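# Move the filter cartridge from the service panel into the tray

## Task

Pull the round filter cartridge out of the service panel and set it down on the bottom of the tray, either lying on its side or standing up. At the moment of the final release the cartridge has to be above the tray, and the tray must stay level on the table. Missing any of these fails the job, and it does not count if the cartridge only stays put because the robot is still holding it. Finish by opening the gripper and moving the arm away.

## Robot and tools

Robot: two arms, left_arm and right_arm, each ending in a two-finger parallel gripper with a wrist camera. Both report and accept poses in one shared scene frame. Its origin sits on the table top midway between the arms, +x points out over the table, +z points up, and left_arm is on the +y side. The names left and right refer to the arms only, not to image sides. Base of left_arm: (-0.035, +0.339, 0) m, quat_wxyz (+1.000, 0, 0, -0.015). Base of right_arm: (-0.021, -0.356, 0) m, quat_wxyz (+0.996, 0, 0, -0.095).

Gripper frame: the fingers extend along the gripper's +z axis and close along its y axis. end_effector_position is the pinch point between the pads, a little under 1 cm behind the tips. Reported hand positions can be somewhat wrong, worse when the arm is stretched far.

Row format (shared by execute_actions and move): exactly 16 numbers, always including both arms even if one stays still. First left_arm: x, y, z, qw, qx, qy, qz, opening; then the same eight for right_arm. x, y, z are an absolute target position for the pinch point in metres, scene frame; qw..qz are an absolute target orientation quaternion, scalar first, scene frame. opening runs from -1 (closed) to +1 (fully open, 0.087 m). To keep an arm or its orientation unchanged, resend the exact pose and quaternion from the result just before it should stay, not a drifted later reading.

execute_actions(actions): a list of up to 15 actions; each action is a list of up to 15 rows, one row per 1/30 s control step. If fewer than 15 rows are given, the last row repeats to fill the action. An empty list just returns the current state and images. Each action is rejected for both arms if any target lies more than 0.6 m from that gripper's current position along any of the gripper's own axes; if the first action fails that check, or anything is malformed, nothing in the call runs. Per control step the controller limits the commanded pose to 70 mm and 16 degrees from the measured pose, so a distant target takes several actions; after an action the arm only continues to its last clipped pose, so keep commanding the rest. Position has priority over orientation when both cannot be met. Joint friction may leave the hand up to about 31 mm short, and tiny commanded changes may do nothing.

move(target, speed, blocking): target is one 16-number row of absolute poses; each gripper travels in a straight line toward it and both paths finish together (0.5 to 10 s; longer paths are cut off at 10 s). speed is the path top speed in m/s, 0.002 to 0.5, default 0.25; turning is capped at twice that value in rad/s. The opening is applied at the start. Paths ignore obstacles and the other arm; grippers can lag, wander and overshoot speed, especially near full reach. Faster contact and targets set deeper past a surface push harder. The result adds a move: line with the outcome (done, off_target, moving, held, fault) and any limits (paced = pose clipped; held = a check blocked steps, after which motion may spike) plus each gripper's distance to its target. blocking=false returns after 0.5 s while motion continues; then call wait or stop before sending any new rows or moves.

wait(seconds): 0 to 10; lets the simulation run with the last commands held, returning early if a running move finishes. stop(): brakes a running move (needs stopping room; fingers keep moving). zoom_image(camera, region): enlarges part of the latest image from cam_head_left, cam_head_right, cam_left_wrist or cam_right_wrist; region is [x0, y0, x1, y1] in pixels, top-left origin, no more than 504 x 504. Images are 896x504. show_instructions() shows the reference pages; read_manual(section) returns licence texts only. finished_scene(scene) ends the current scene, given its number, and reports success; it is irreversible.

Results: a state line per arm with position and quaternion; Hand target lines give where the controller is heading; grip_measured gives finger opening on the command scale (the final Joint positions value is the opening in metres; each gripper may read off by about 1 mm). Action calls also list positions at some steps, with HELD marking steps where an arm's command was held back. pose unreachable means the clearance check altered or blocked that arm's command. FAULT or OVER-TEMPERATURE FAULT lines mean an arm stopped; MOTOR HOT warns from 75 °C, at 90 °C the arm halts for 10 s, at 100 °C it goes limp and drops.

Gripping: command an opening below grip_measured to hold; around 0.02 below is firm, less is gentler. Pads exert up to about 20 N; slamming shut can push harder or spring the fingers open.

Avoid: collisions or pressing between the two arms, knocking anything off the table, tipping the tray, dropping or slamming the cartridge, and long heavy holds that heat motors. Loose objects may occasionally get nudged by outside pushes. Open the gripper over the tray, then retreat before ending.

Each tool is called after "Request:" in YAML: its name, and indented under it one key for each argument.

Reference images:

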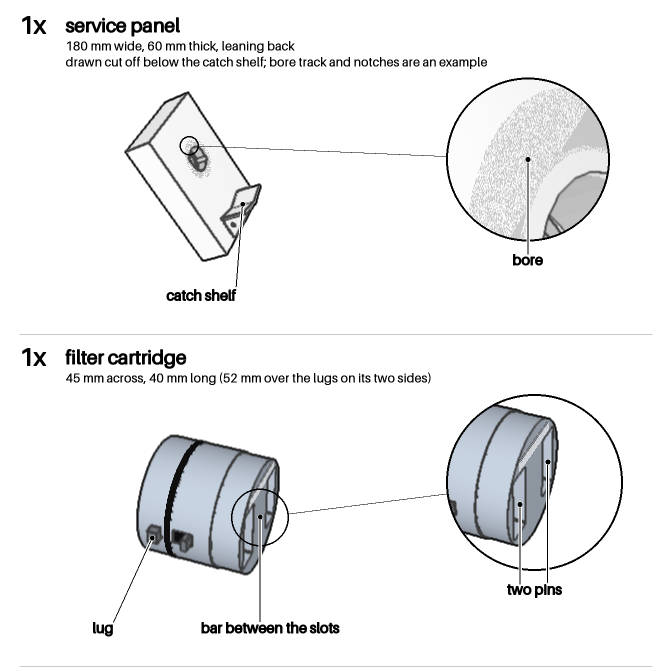

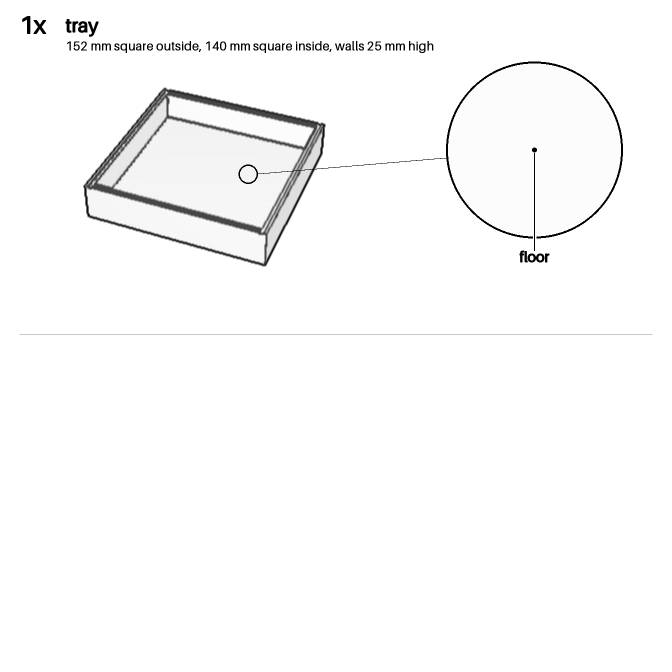

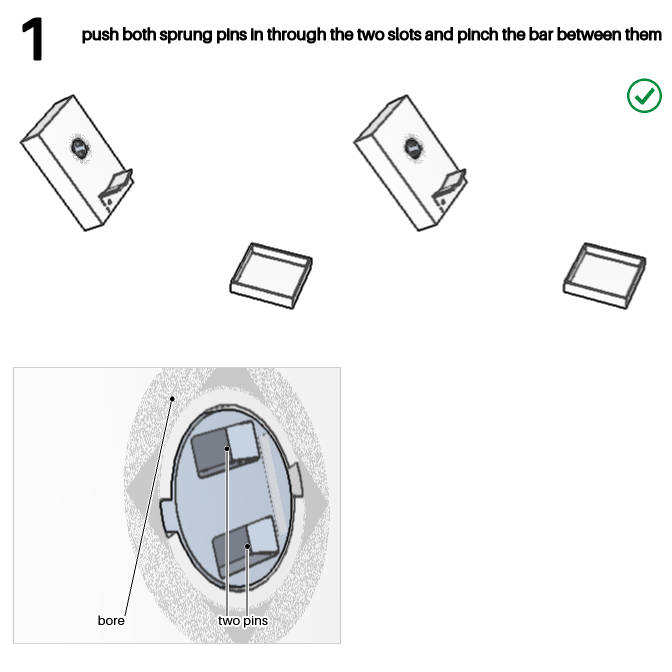

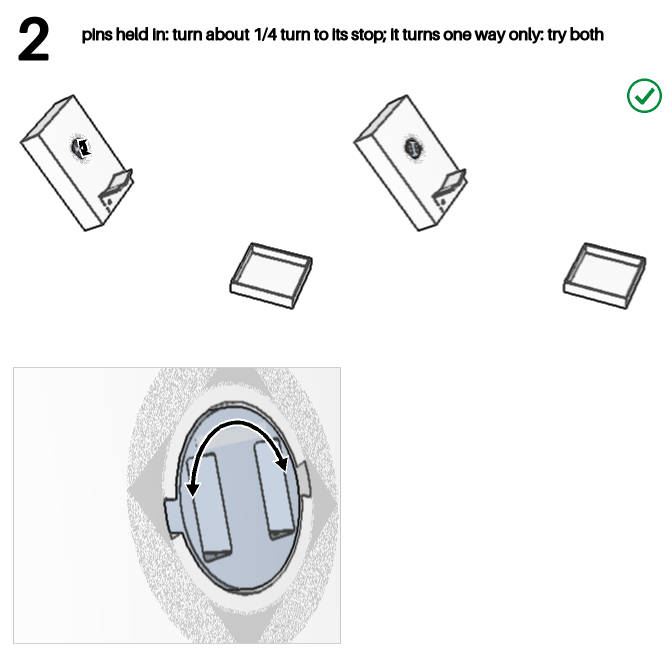

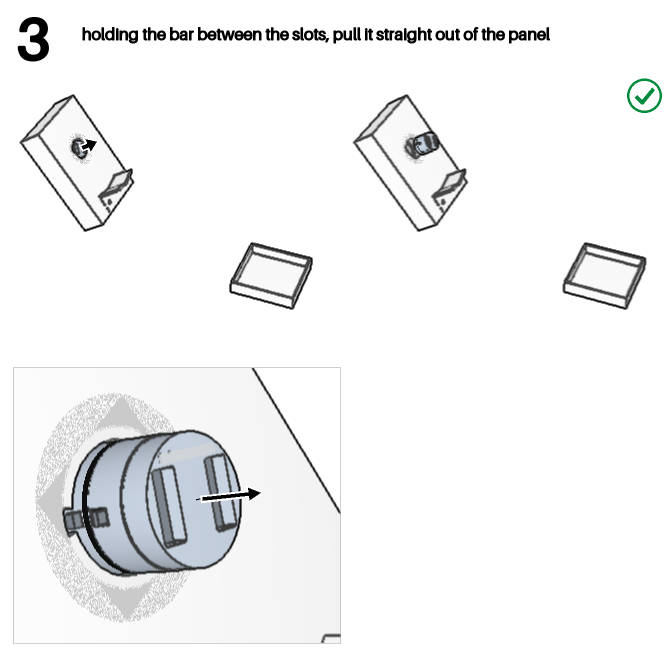

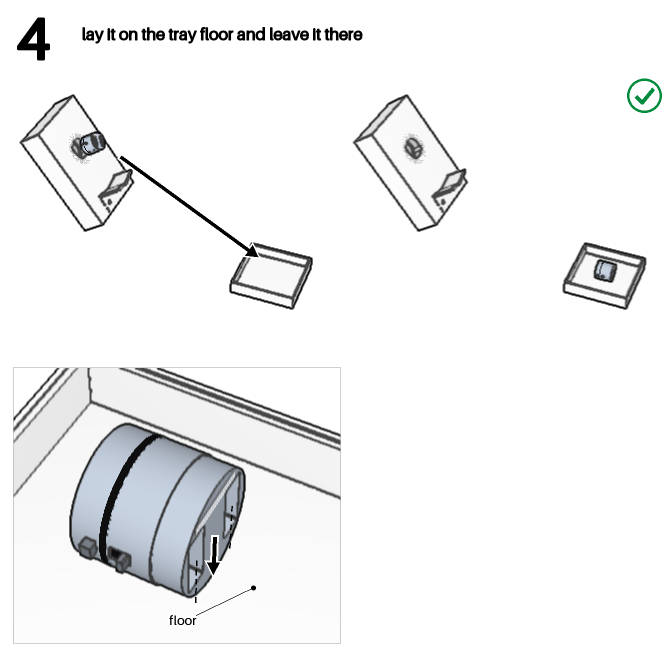

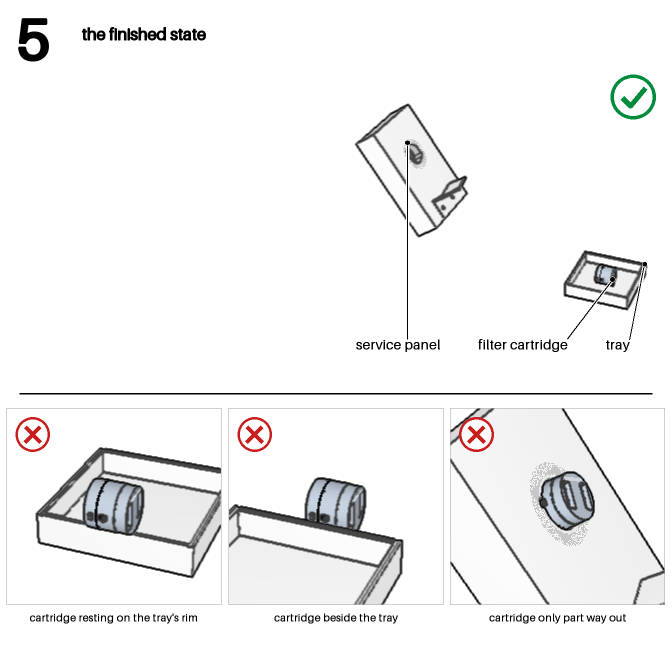

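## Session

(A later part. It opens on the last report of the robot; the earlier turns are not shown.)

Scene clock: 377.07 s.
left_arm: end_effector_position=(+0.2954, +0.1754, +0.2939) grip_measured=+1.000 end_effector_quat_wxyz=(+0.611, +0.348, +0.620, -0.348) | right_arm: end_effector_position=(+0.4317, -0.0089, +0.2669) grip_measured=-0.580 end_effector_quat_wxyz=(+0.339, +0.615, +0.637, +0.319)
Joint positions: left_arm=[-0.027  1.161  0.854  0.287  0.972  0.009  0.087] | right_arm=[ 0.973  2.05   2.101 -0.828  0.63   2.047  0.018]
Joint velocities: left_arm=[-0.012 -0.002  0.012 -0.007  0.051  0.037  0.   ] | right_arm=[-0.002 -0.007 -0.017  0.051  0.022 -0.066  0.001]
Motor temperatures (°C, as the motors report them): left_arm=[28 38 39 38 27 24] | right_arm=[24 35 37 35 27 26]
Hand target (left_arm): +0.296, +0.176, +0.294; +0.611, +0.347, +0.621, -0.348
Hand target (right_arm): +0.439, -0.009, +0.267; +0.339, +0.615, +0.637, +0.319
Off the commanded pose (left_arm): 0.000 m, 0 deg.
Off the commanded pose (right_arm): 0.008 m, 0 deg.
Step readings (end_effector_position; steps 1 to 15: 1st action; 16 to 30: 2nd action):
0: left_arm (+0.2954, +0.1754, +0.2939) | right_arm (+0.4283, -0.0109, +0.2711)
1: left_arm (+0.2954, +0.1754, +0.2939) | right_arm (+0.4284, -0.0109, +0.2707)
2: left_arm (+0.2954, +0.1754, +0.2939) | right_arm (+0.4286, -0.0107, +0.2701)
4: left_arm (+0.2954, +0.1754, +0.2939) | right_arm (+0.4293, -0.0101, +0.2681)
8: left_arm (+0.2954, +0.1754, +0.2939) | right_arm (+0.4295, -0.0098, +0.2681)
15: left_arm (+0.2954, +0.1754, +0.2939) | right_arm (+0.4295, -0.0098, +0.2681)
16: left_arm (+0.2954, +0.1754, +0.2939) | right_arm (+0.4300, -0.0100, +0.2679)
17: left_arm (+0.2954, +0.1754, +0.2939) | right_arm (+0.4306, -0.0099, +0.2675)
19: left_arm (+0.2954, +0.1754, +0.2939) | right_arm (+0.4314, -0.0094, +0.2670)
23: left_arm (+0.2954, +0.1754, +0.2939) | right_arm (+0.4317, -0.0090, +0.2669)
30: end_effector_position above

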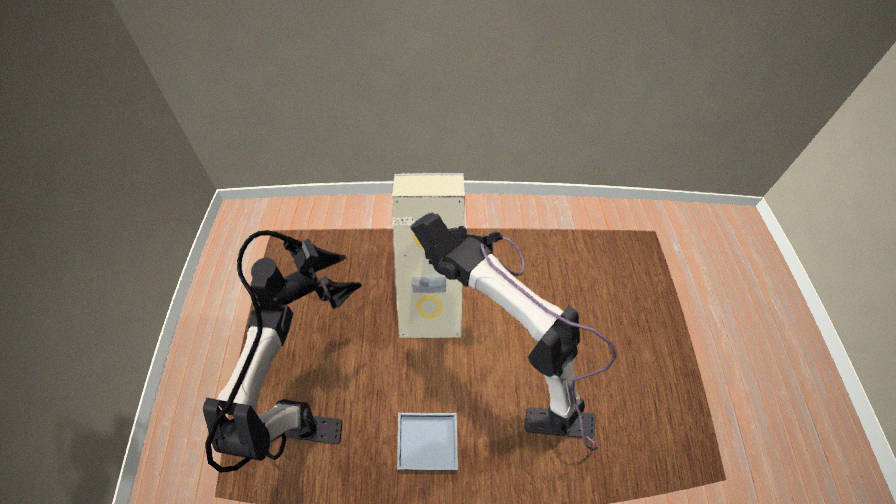

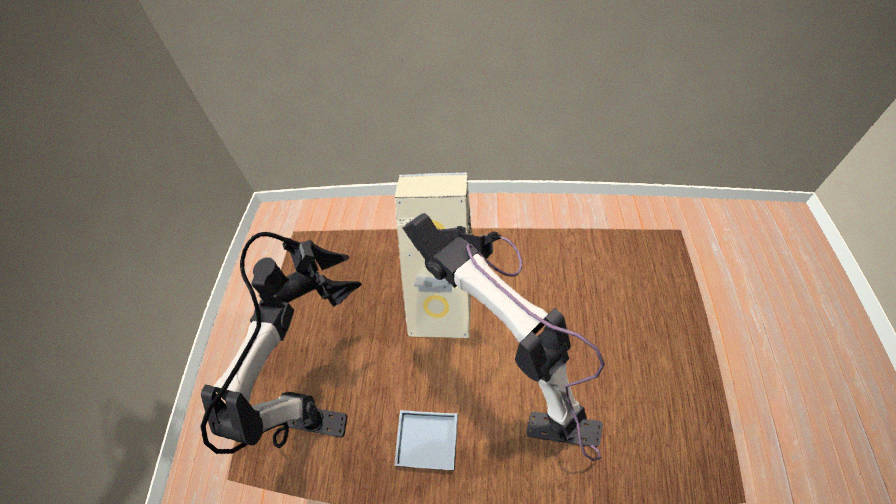

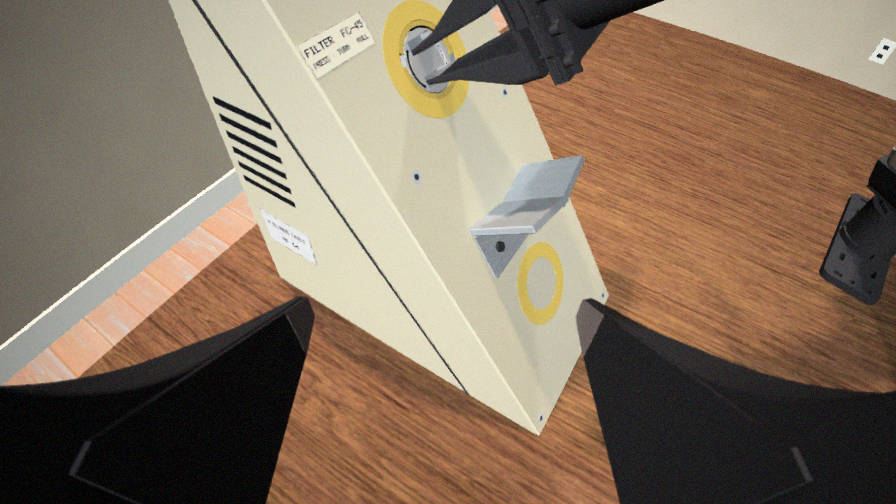

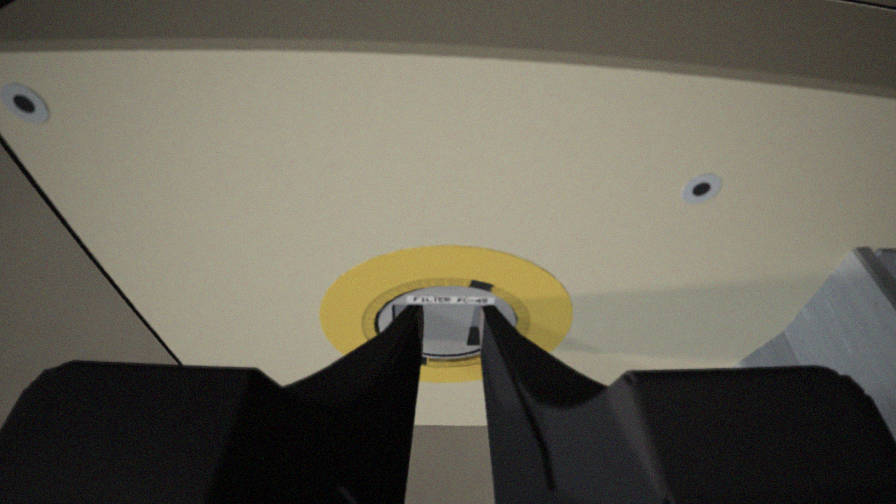

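Request:
execute_actions:
  actions:
    - [[0.2955,0.1756,0.2936,0.611,0.347,0.621,-0.348,1,0.4440,-0.009,0.2645,0.338,0.614,0.636,0.324,-0.62]]
    - [[0.2955,0.1756,0.2936,0.611,0.347,0.621,-0.348,1,0.4510,-0.009,0.2585,0.338,0.614,0.636,0.324,-0.62]]
    - [[0.2955,0.1756,0.2936,0.611,0.347,0.621,-0.348,1,0.4589,-0.009,0.2525,0.338,0.614,0.636,0.324,-0.62]]
    - [[0.2955,0.1756,0.2936,0.611,0.347,0.621,-0.348,1,0.4672,-0.009,0.2467,0.338,0.614,0.636,0.324,-0.62]]

Request:
zoom_image:
  camera: "cam_right_wrist"
  region: [320,170,580,390]

Request:
zoom_image:
  camera: "cam_left_wrist"
  region: [370,0,520,125]

Scene clock: 383.23 s.
left_arm: end_effector_position=(+0.2954, +0.1754, +0.2939) grip_measured=+1.000 end_effector_quat_wxyz=(+0.611, +0.348, +0.620, -0.348) | right_arm: end_effector_position=(+0.4350, -0.0071, +0.2659) grip_measured=-0.620 end_effector_quat_wxyz=(+0.329, +0.601, +0.653, +0.322)
Joint positions: left_arm=[-0.027  1.161  0.854  0.287  0.972  0.009  0.087] | right_arm=[ 0.955  2.052  2.101 -0.809  0.58   1.999  0.017]
Joint velocities: left_arm=[-0.012  0.012 -0.002 -0.007  0.022 -0.007  0.   ] | right_arm=[-0.002  0.002 -0.017  0.022  0.007  0.007 -0.001]
Motor temperatures (°C, as the motors report them): left_arm=[28 37 39 38 27 24] | right_arm=[24 34 37 35 27 26]
Hand target (left_arm): +0.296, +0.176, +0.294; +0.611, +0.347, +0.621, -0.348
Hand target (right_arm): +0.464, -0.012, +0.247; +0.338, +0.614, +0.636, +0.323
Off the commanded pose (left_arm): 0.000 m, 0 deg.
Off the commanded pose (right_arm): 0.038 m, 3 deg.
Step readings (end_effector_position; steps 1 to 15: 1st action; 16 to 30: 2nd action; 31 to 45: 3rd action; 46 to 60: 4th action):
0: left_arm (+0.2954, +0.1754, +0.2939) | right_arm (+0.4317, -0.0089, +0.2669)
1: left_arm (+0.2954, +0.1754, +0.2939) | right_arm (+0.4322, -0.0087, +0.2675)
2: left_arm (+0.2954, +0.1754, +0.2939) | right_arm (+0.4324, -0.0084, +0.2676)
4: left_arm (+0.2954, +0.1754, +0.2939) | right_arm (+0.4324, -0.0083, +0.2673)
8: left_arm (+0.2954, +0.1754, +0.2939) | right_arm (+0.4325, -0.0083, +0.2673)
15: left_arm (+0.2954, +0.1754, +0.2939) | right_arm (+0.4325, -0.0082, +0.2672)
16: left_arm (+0.2954, +0.1754, +0.2939) | right_arm (+0.4328, -0.0085, +0.2673)
17: left_arm (+0.2954, +0.1754, +0.2939) | right_arm (+0.4328, -0.0083, +0.2671)
19: left_arm (+0.2954, +0.1754, +0.2939) | right_arm (+0.4330, -0.0083, +0.2669)
23: left_arm (+0.2954, +0.1754, +0.2939) | right_arm (+0.4331, -0.0084, +0.2668)
30: left_arm (+0.2954, +0.1754, +0.2939) | right_arm (+0.4331, -0.0083, +0.2668)
31: left_arm (+0.2954, +0.1754, +0.2939) | right_arm (+0.4335, -0.0083, +0.2670)
32: left_arm (+0.2954, +0.1754, +0.2939) | right_arm (+0.4338, -0.0082, +0.2670)
34: left_arm (+0.2954, +0.1754, +0.2939) | right_arm (+0.4341, -0.0079, +0.2668)
38: left_arm (+0.2954, +0.1754, +0.2939) | right_arm (+0.4342, -0.0074, +0.2668)
45: left_arm (+0.2954, +0.1754, +0.2939) | right_arm (+0.4343, -0.0074, +0.2668)
46: left_arm (+0.2954, +0.1754, +0.2939) | right_arm (+0.4347, -0.0074, +0.2665)
47: left_arm (+0.2954, +0.1754, +0.2939) | right_arm (+0.4350, -0.0073, +0.2663)
49: left_arm (+0.2954, +0.1754, +0.2939) | right_arm (+0.4349, -0.0072, +0.2660)
53: left_arm (+0.2954, +0.1754, +0.2939) | right_arm (+0.4350, -0.0071, +0.2660)
60: end_effector_position above

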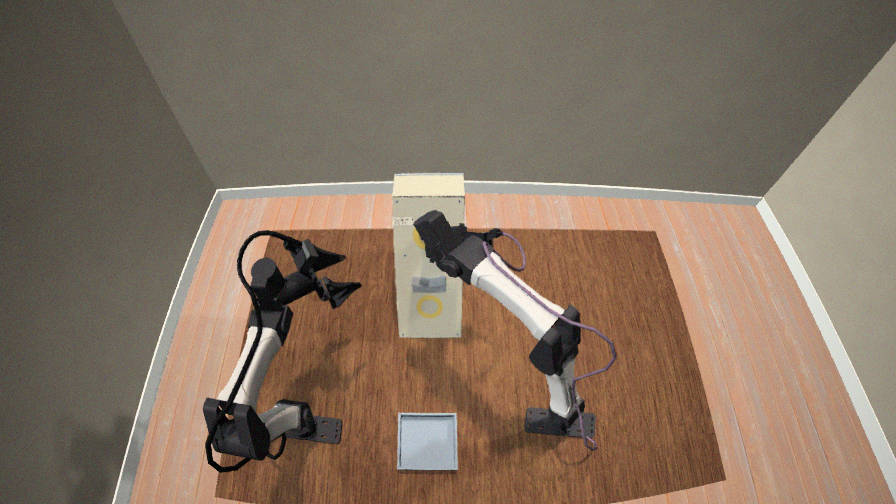

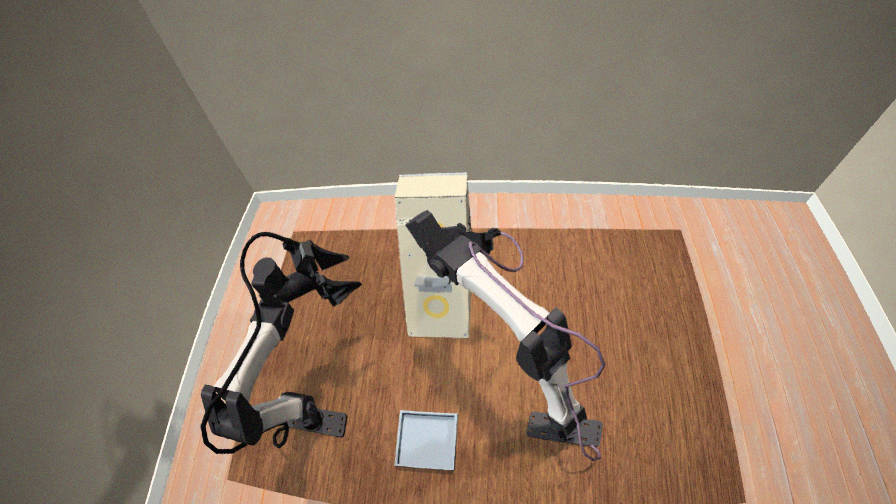

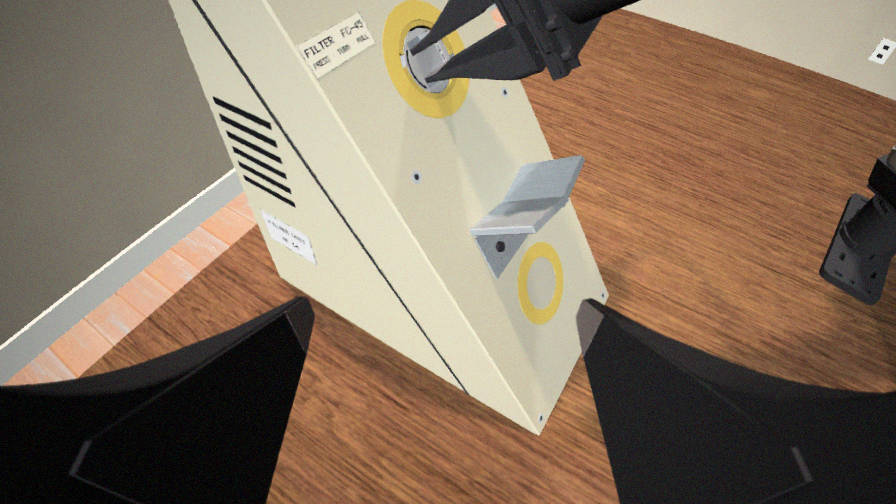

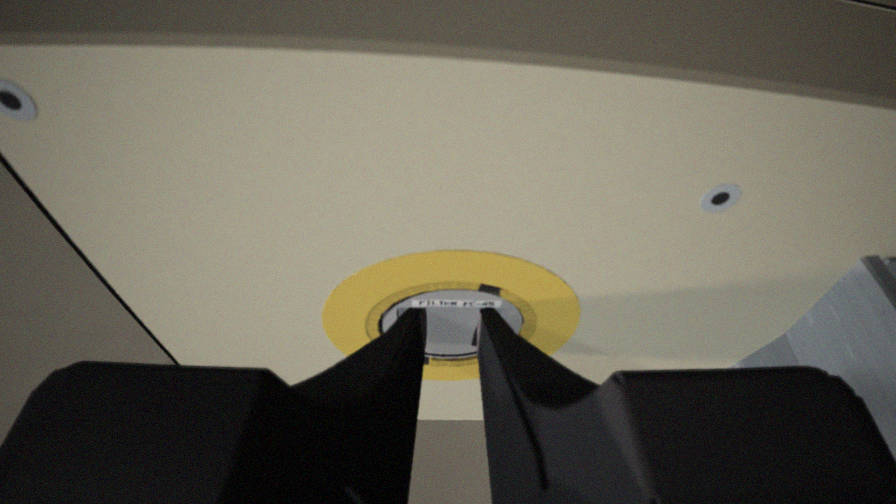

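Region (320, 170, 580, 390) of cam_right_wrist's 896x504 image, scaled by 1.938, with more detail than that image has; it fills the top 426 rows of this view, and the rest is white.

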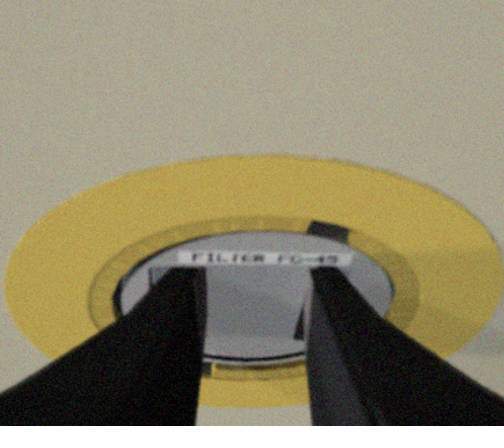

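Region (370, 0, 520, 125) of cam_left_wrist's 896x504 image, scaled by 3.360, with more detail than that image has.

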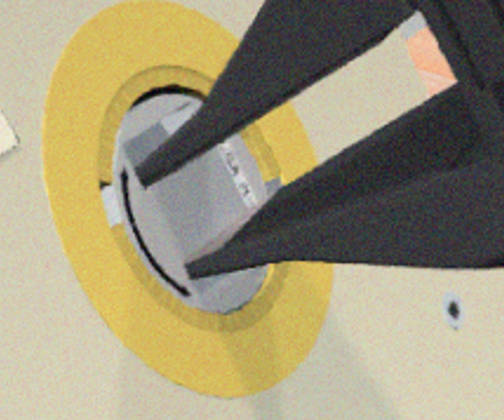

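Request:
execute_actions:
  actions:
    - [[0.2955,0.1756,0.2936,0.611,0.347,0.621,-0.348,1,0.4630,-0.008,0.2490,0.338,0.610,0.640,0.324,-0.68]]
    - [[0.2955,0.1756,0.2936,0.611,0.347,0.621,-0.348,1,0.4600,-0.008,0.2510,0.3597,0.5675,0.6763,0.3018,-0.68]]
    - [[0.2955,0.1756,0.2936,0.611,0.347,0.621,-0.348,1,0.4600,-0.008,0.2510,0.3846,0.5064,0.7232,0.2693,-0.68]]
    - [[0.2955,0.1756,0.2936,0.611,0.347,0.621,-0.348,1,0.4600,-0.008,0.2510,0.4066,0.4415,0.7646,0.2348,-0.68]]
    - [[0.2955,0.1756,0.2936,0.611,0.347,0.621,-0.348,1,0.4600,-0.008,0.2510,0.4255,0.3731,0.8002,0.1984,-0.68]]

Request:
zoom_image:
  camera: "cam_right_wrist"
  region: [320,170,580,390]

Scene clock: 391.90 s.
left_arm: end_effector_position=(+0.2954, +0.1754, +0.2939) grip_measured=+1.000 end_effector_quat_wxyz=(+0.611, +0.348, +0.620, -0.348) | right_arm: end_effector_position=(+0.4348, -0.0071, +0.2659) grip_measured=-0.675 end_effector_quat_wxyz=(+0.415, +0.364, +0.808, +0.205)
Joint positions: left_arm=[-0.027  1.161  0.854  0.287  0.972  0.009  0.087] | right_arm=[ 0.95   2.183  2.389 -0.955  0.576  1.351  0.014]
Joint velocities: left_arm=[-0.027 -0.002 -0.007  0.022 -0.022  0.007  0.   ] | right_arm=[-0.002  0.007  0.032  0.022 -0.007 -0.022 -0.   ]
Motor temperatures (°C, as the motors report them): left_arm=[28 37 39 38 27 24] | right_arm=[24 34 37 36 27 26]
Hand target (left_arm): +0.296, +0.176, +0.294; +0.611, +0.347, +0.621, -0.348
Hand target (right_arm): +0.458, -0.010, +0.251; +0.426, +0.373, +0.800, +0.198
Off the commanded pose (left_arm): 0.000 m, 0 deg.
Off the commanded pose (right_arm): 0.029 m, 2 deg.
Step readings (end_effector_position; steps 1 to 15: 1st action; 16 to 30: 2nd action; 31 to 45: 3rd action; 46 to 60: 4th action; 61 to 75: 5th action):
0: left_arm (+0.2954, +0.1754, +0.2939) | right_arm (+0.4350, -0.0071, +0.2659)
1: left_arm (+0.2954, +0.1754, +0.2939) | right_arm (+0.4349, -0.0070, +0.2660)
2: left_arm (+0.2954, +0.1754, +0.2939) | right_arm (+0.4349, -0.0068, +0.2660)
4: left_arm (+0.2954, +0.1754, +0.2939) | right_arm (+0.4349, -0.0067, +0.2660)
8: left_arm (+0.2954, +0.1754, +0.2939) | right_arm (+0.4349, -0.0067, +0.2660)
15: left_arm (+0.2954, +0.1754, +0.2939) | right_arm (+0.4349, -0.0067, +0.2660)
16: left_arm (+0.2954, +0.1754, +0.2939) | right_arm (+0.4347, -0.0065, +0.2665)
17: left_arm (+0.2954, +0.1754, +0.2939) | right_arm (+0.4348, -0.0067, +0.2665)
19: left_arm (+0.2954, +0.1754, +0.2939) | right_arm (+0.4347, -0.0066, +0.2664)
23: left_arm (+0.2954, +0.1754, +0.2939) | right_arm (+0.4346, -0.0067, +0.2662)
30: left_arm (+0.2954, +0.1754, +0.2939) | right_arm (+0.4346, -0.0065, +0.2661)
31: left_arm (+0.2954, +0.1754, +0.2939) | right_arm (+0.4348, -0.0065, +0.2666)
32: left_arm (+0.2954, +0.1754, +0.2939) | right_arm (+0.4348, -0.0065, +0.2665)
34: left_arm (+0.2954, +0.1754, +0.2939) | right_arm (+0.4348, -0.0066, +0.2665)
38: left_arm (+0.2954, +0.1754, +0.2939) | right_arm (+0.4346, -0.0066, +0.2663)
45: left_arm (+0.2954, +0.1754, +0.2939) | right_arm (+0.4346, -0.0068, +0.2662)
46: left_arm (+0.2954, +0.1754, +0.2939) | right_arm (+0.4349, -0.0067, +0.2663)
47: left_arm (+0.2954, +0.1754, +0.2939) | right_arm (+0.4348, -0.0066, +0.2662)
49: left_arm (+0.2954, +0.1754, +0.2939) | right_arm (+0.4347, -0.0066, +0.2663)
53: left_arm (+0.2954, +0.1754, +0.2939) | right_arm (+0.4346, -0.0067, +0.2662)
60: left_arm (+0.2954, +0.1754, +0.2939) | right_arm (+0.4346, -0.0067, +0.2659)
61: left_arm (+0.2954, +0.1754, +0.2939) | right_arm (+0.4348, -0.0066, +0.2663)
62: left_arm (+0.2954, +0.1754, +0.2939) | right_arm (+0.4348, -0.0067, +0.2660)
64: left_arm (+0.2954, +0.1754, +0.2939) | right_arm (+0.4348, -0.0069, +0.2661)
68: left_arm (+0.2954, +0.1754, +0.2939) | right_arm (+0.4348, -0.0070, +0.2661)
75: end_effector_position above

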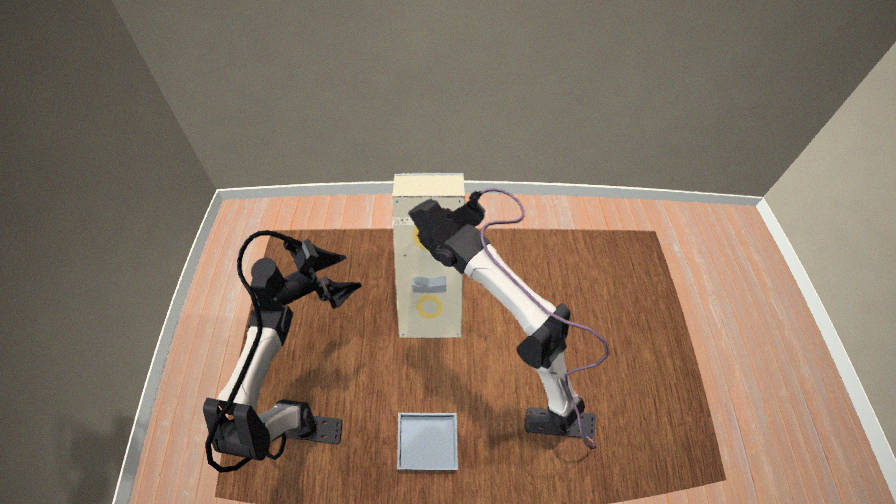

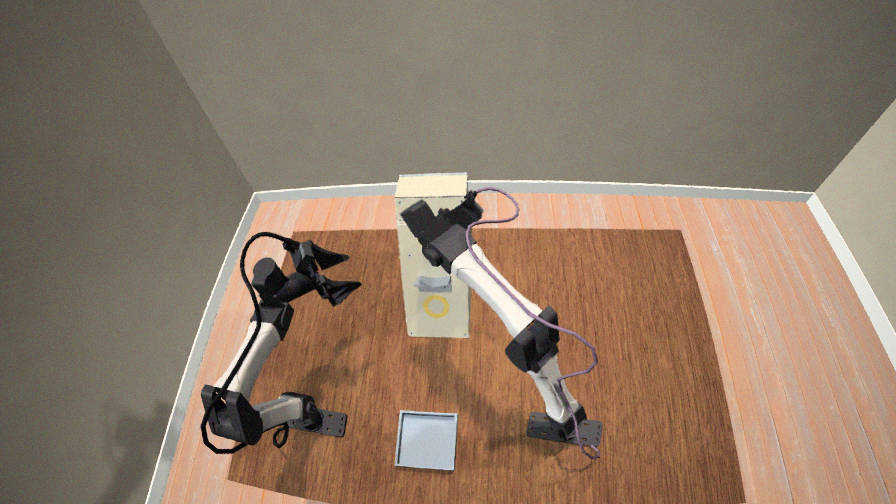

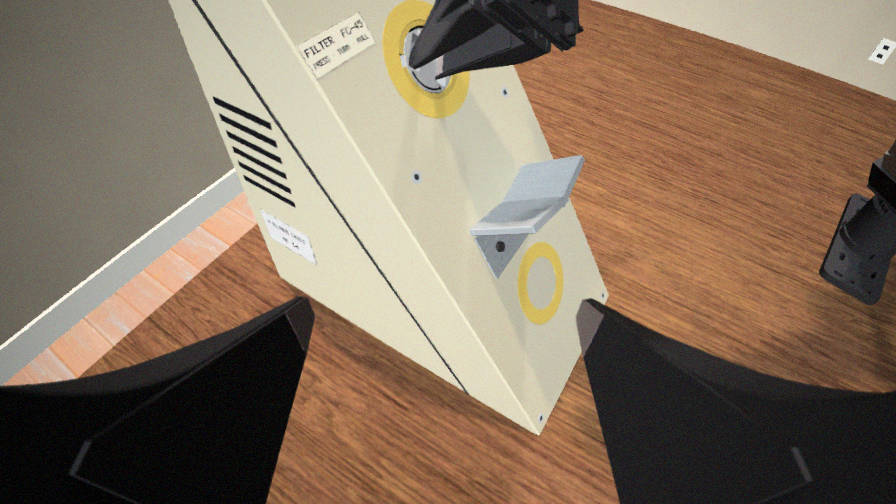

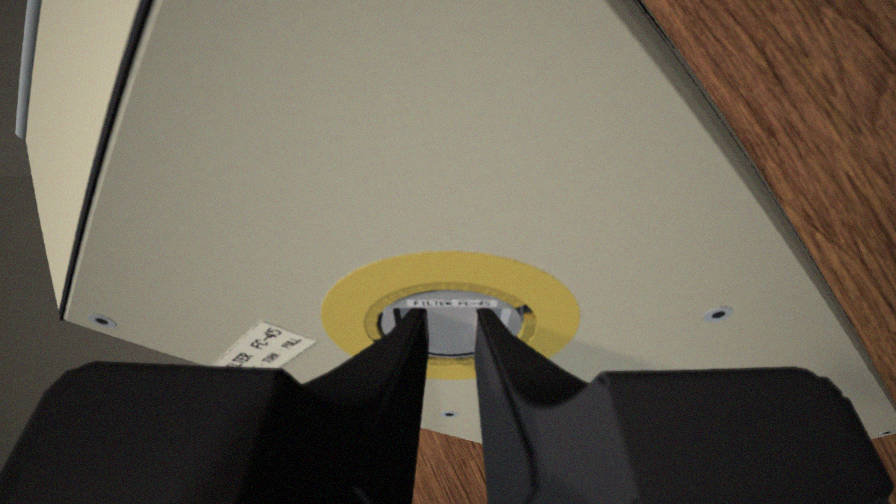

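Region (320, 170, 580, 390) of cam_right_wrist's 896x504 image, scaled by 1.938, with more detail than that image has; it fills the top 426 rows of this view, and the rest is white.

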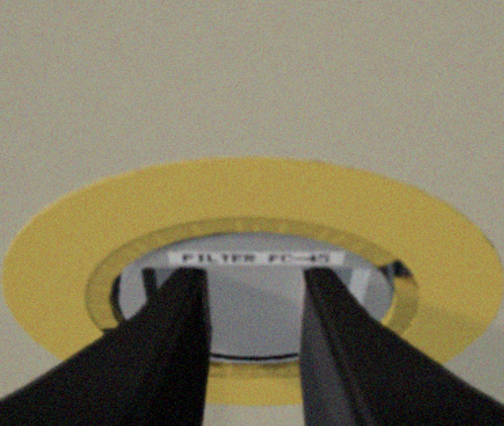

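Turning well. Tighten grip, ease the push, continue.

Request:
execute_actions:
  actions:
    - [[0.2955,0.1756,0.2936,0.611,0.347,0.621,-0.348,1,0.4520,-0.008,0.2560,0.4412,0.3020,0.8297,0.1606,-0.70]]
    - [[0.2955,0.1756,0.2936,0.611,0.347,0.621,-0.348,1,0.4500,-0.008,0.2570,0.4524,0.2359,0.8508,0.1255,-0.70]]
    - [[0.2955,0.1756,0.2936,0.611,0.347,0.621,-0.348,1,0.4480,-0.008,0.2585,0.4624,0.1533,0.8695,0.0815,-0.70]]
    - [[0.2955,0.1756,0.2936,0.611,0.347,0.621,-0.348,1,0.4480,-0.008,0.2585,0.466,0.1076,0.8763,0.0572,-0.70]]

Request:
zoom_image:
  camera: "cam_right_wrist"
  region: [320,170,580,390]

Scene clock: 396.30 s.
left_arm: end_effector_position=(+0.2954, +0.1754, +0.2939) grip_measured=+1.000 end_effector_quat_wxyz=(+0.611, +0.348, +0.620, -0.348) | right_arm: end_effector_position=(+0.4344, -0.0076, +0.2666) grip_measured=-0.666 end_effector_quat_wxyz=(+0.461, +0.124, +0.874, +0.089)
Joint positions: left_arm=[-0.027  1.161  0.854  0.287  0.972  0.009  0.087] | right_arm=[ 0.969  2.403  2.83  -1.163  0.586  0.795  0.015]
Joint velocities: left_arm=[-0.051 -0.027  0.012 -0.081  0.051 -0.066  0.   ] | right_arm=[-0.002  0.032  0.081 -0.037 -0.081  0.051 -0.   ]
Motor temperatures (°C, as the motors report them): left_arm=[28 36 39 38 27 24] | right_arm=[24 34 37 36 27 26]
Hand target (left_arm): +0.296, +0.176, +0.294; +0.611, +0.347, +0.621, -0.348
Hand target (right_arm): +0.447, -0.009, +0.258; +0.475, +0.106, +0.871, +0.067
Off the commanded pose (left_arm): 0.000 m, 0 deg.
Off the commanded pose (right_arm): 0.016 m, 4 deg.
Step readings (end_effector_position; steps 1 to 15: 1st action; 16 to 30: 2nd action; 31 to 45: 3rd action; 46 to 60: 4th action):
0: left_arm (+0.2954, +0.1754, +0.2939) | right_arm (+0.4347, -0.0071, +0.2660)
1: left_arm (+0.2954, +0.1754, +0.2939) | right_arm (+0.4347, -0.0072, +0.2665)
2: left_arm (+0.2954, +0.1754, +0.2939) | right_arm (+0.4347, -0.0073, +0.2663)
4: left_arm (+0.2954, +0.1754, +0.2939) | right_arm (+0.4347, -0.0073, +0.2664)
8: left_arm (+0.2954, +0.1754, +0.2939) | right_arm (+0.4346, -0.0074, +0.2662)
15: left_arm (+0.2954, +0.1754, +0.2939) | right_arm (+0.4346, -0.0075, +0.2661)
16: left_arm (+0.2954, +0.1754, +0.2939) | right_arm (+0.4345, -0.0074, +0.2663)
17: left_arm (+0.2954, +0.1754, +0.2939) | right_arm (+0.4345, -0.0072, +0.2662)
19: left_arm (+0.2954, +0.1754, +0.2939) | right_arm (+0.4344, -0.0072, +0.2662)
23: left_arm (+0.2954, +0.1754, +0.2939) | right_arm (+0.4344, -0.0072, +0.2662)
30: left_arm (+0.2954, +0.1754, +0.2939) | right_arm (+0.4344, -0.0074, +0.2662)
31: left_arm (+0.2954, +0.1754, +0.2939) | right_arm (+0.4344, -0.0075, +0.2662)
32: left_arm (+0.2954, +0.1754, +0.2939) | right_arm (+0.4343, -0.0072, +0.2662)
34: left_arm (+0.2954, +0.1754, +0.2939) | right_arm (+0.4343, -0.0073, +0.2662)
38: left_arm (+0.2954, +0.1754, +0.2939) | right_arm (+0.4343, -0.0072, +0.2664)
45: left_arm (+0.2954, +0.1754, +0.2939) | right_arm (+0.4346, -0.0077, +0.2668)
46: left_arm (+0.2954, +0.1754, +0.2939) | right_arm (+0.4345, -0.0076, +0.2668)
47: left_arm (+0.2954, +0.1754, +0.2939) | right_arm (+0.4344, -0.0074, +0.2666)
49: left_arm (+0.2954, +0.1754, +0.2939) | right_arm (+0.4344, -0.0075, +0.2665)
53: left_arm (+0.2954, +0.1754, +0.2939) | right_arm (+0.4343, -0.0075, +0.2665)
60: end_effector_position above

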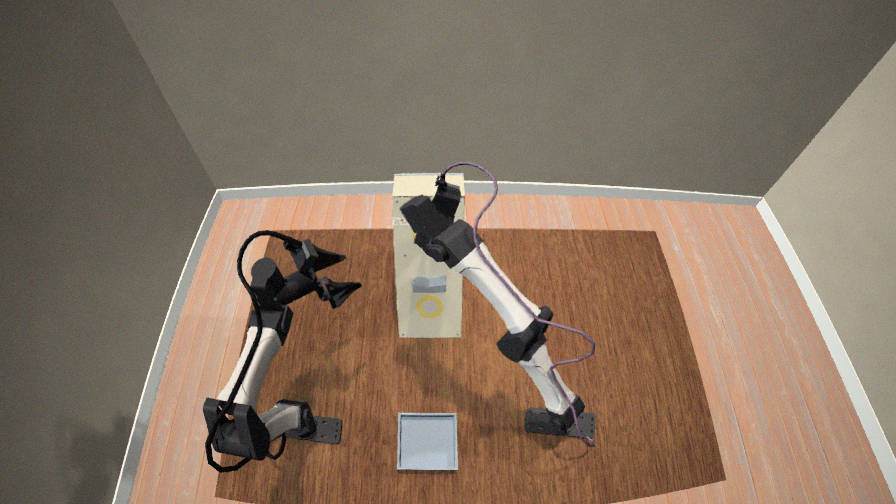

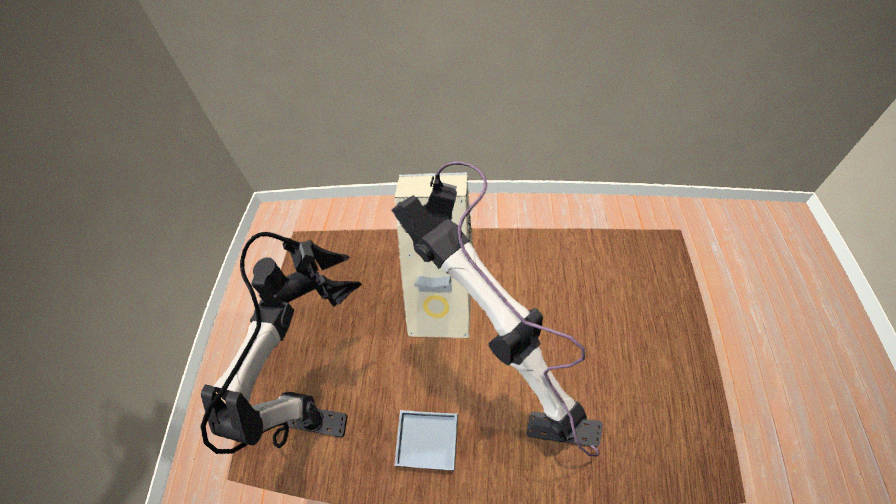

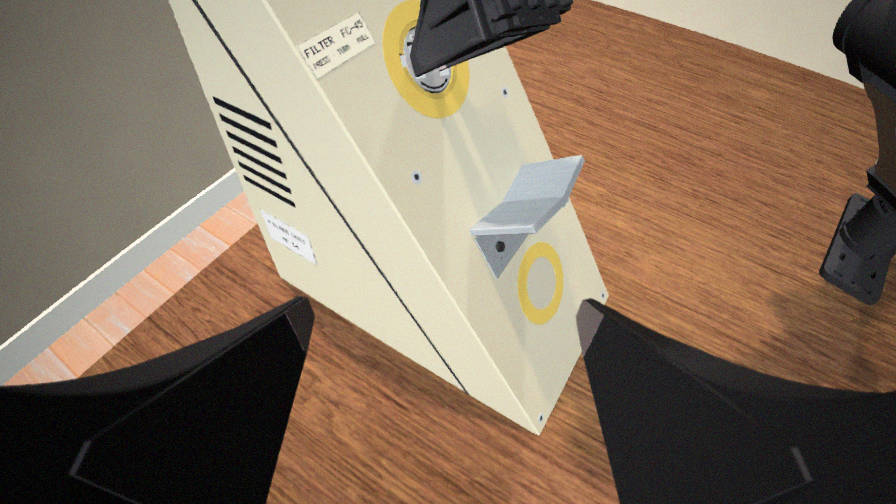

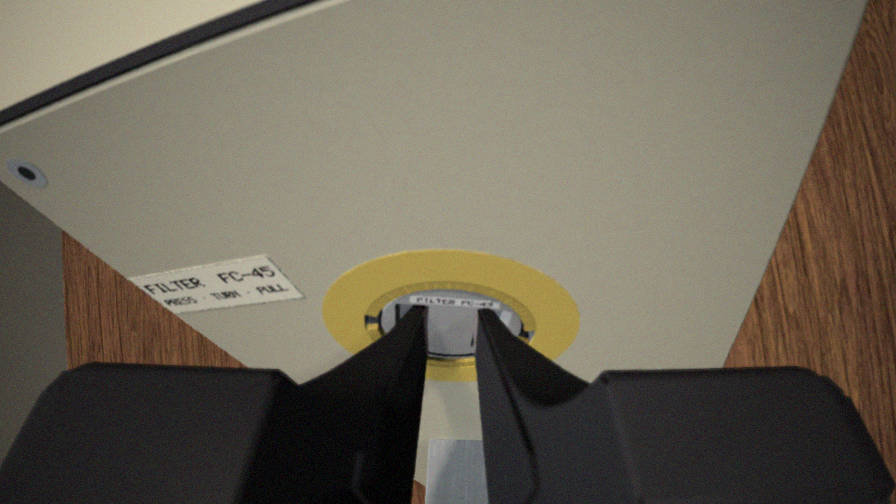

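Region (320, 170, 580, 390) of cam_right_wrist's 896x504 image, scaled by 1.938, with more detail than that image has; it fills the top 426 rows of this view, and the rest is white.

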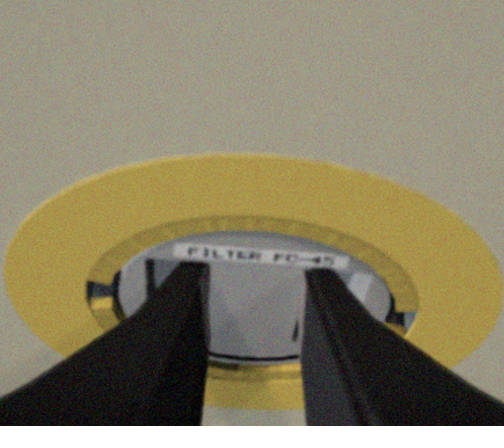

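Request:
move:
  target: [0.2955,0.1756,0.2936,0.611,0.347,0.621,-0.348,1,0.4095,-0.0075,0.2835,0.4624,0.1533,0.8695,0.0815,-0.71]
  speed: 0.02

Scene clock: 399.77 s.
left_arm: end_effector_position=(+0.2954, +0.1754, +0.2939) grip_measured=+1.000 end_effector_quat_wxyz=(+0.611, +0.348, +0.620, -0.348) | right_arm: end_effector_position=(+0.4237, -0.0066, +0.2720) grip_measured=-0.677 end_effector_quat_wxyz=(+0.469, +0.160, +0.865, +0.084)
Joint positions: left_arm=[-0.027  1.161  0.854  0.287  0.972  0.009  0.087] | right_arm=[ 1.     2.394  2.834 -1.2    0.658  0.886  0.014]
Joint velocities: left_arm=[-0.007 -0.012 -0.017 -0.051 -0.007  0.022  0.   ] | right_arm=[-0.002 -0.002  0.002 -0.066  0.007  0.066 -0.001]
Motor temperatures (°C, as the motors report them): left_arm=[28 36 39 38 27 24] | right_arm=[24 35 37 36 27 26]
Hand target (left_arm): +0.296, +0.176, +0.294; +0.611, +0.347, +0.621, -0.348
Hand target (right_arm): +0.410, -0.007, +0.283; +0.466, +0.152, +0.867, +0.086
Off the commanded pose (left_arm): 0.000 m, 0 deg.
Off the commanded pose (right_arm): 0.018 m, 1 deg.
move: off_target (right_arm)

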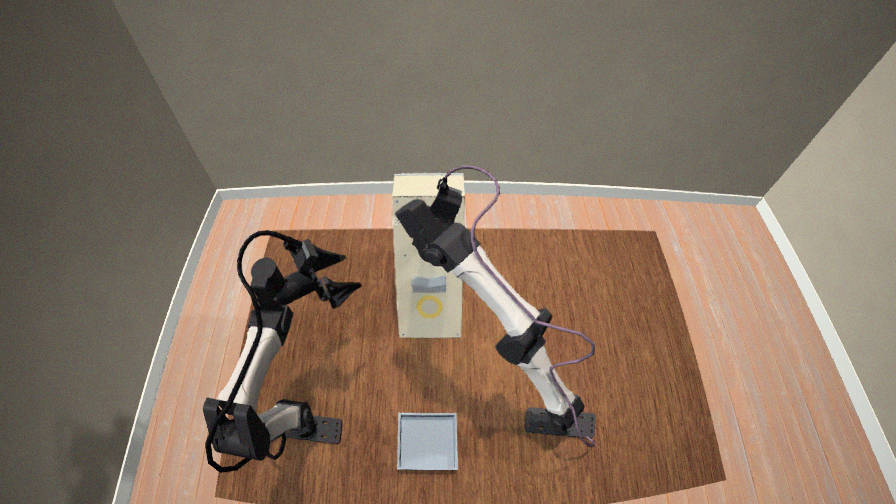

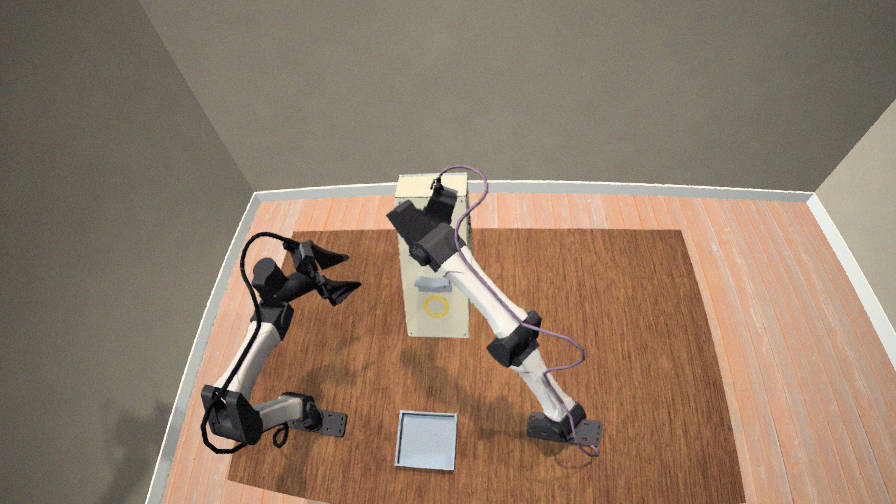

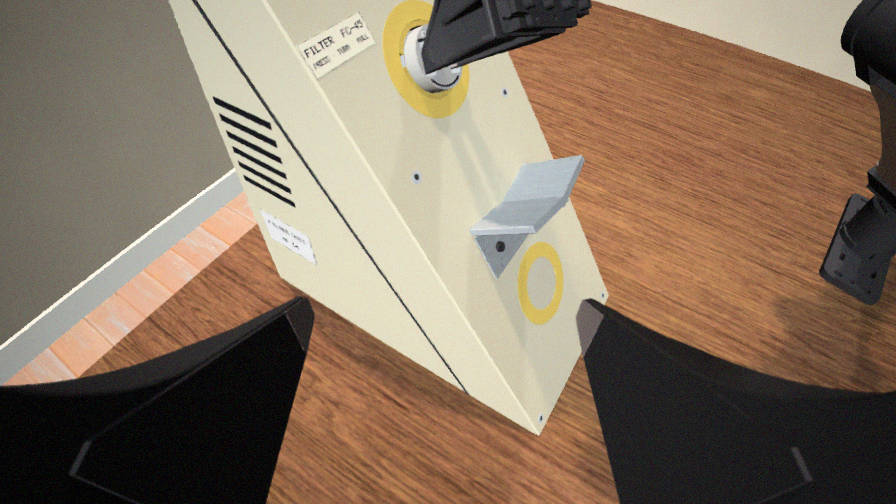

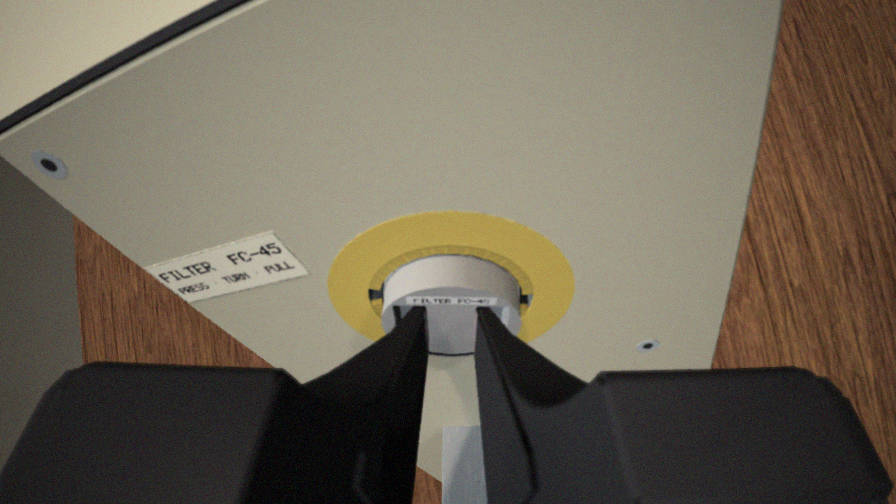

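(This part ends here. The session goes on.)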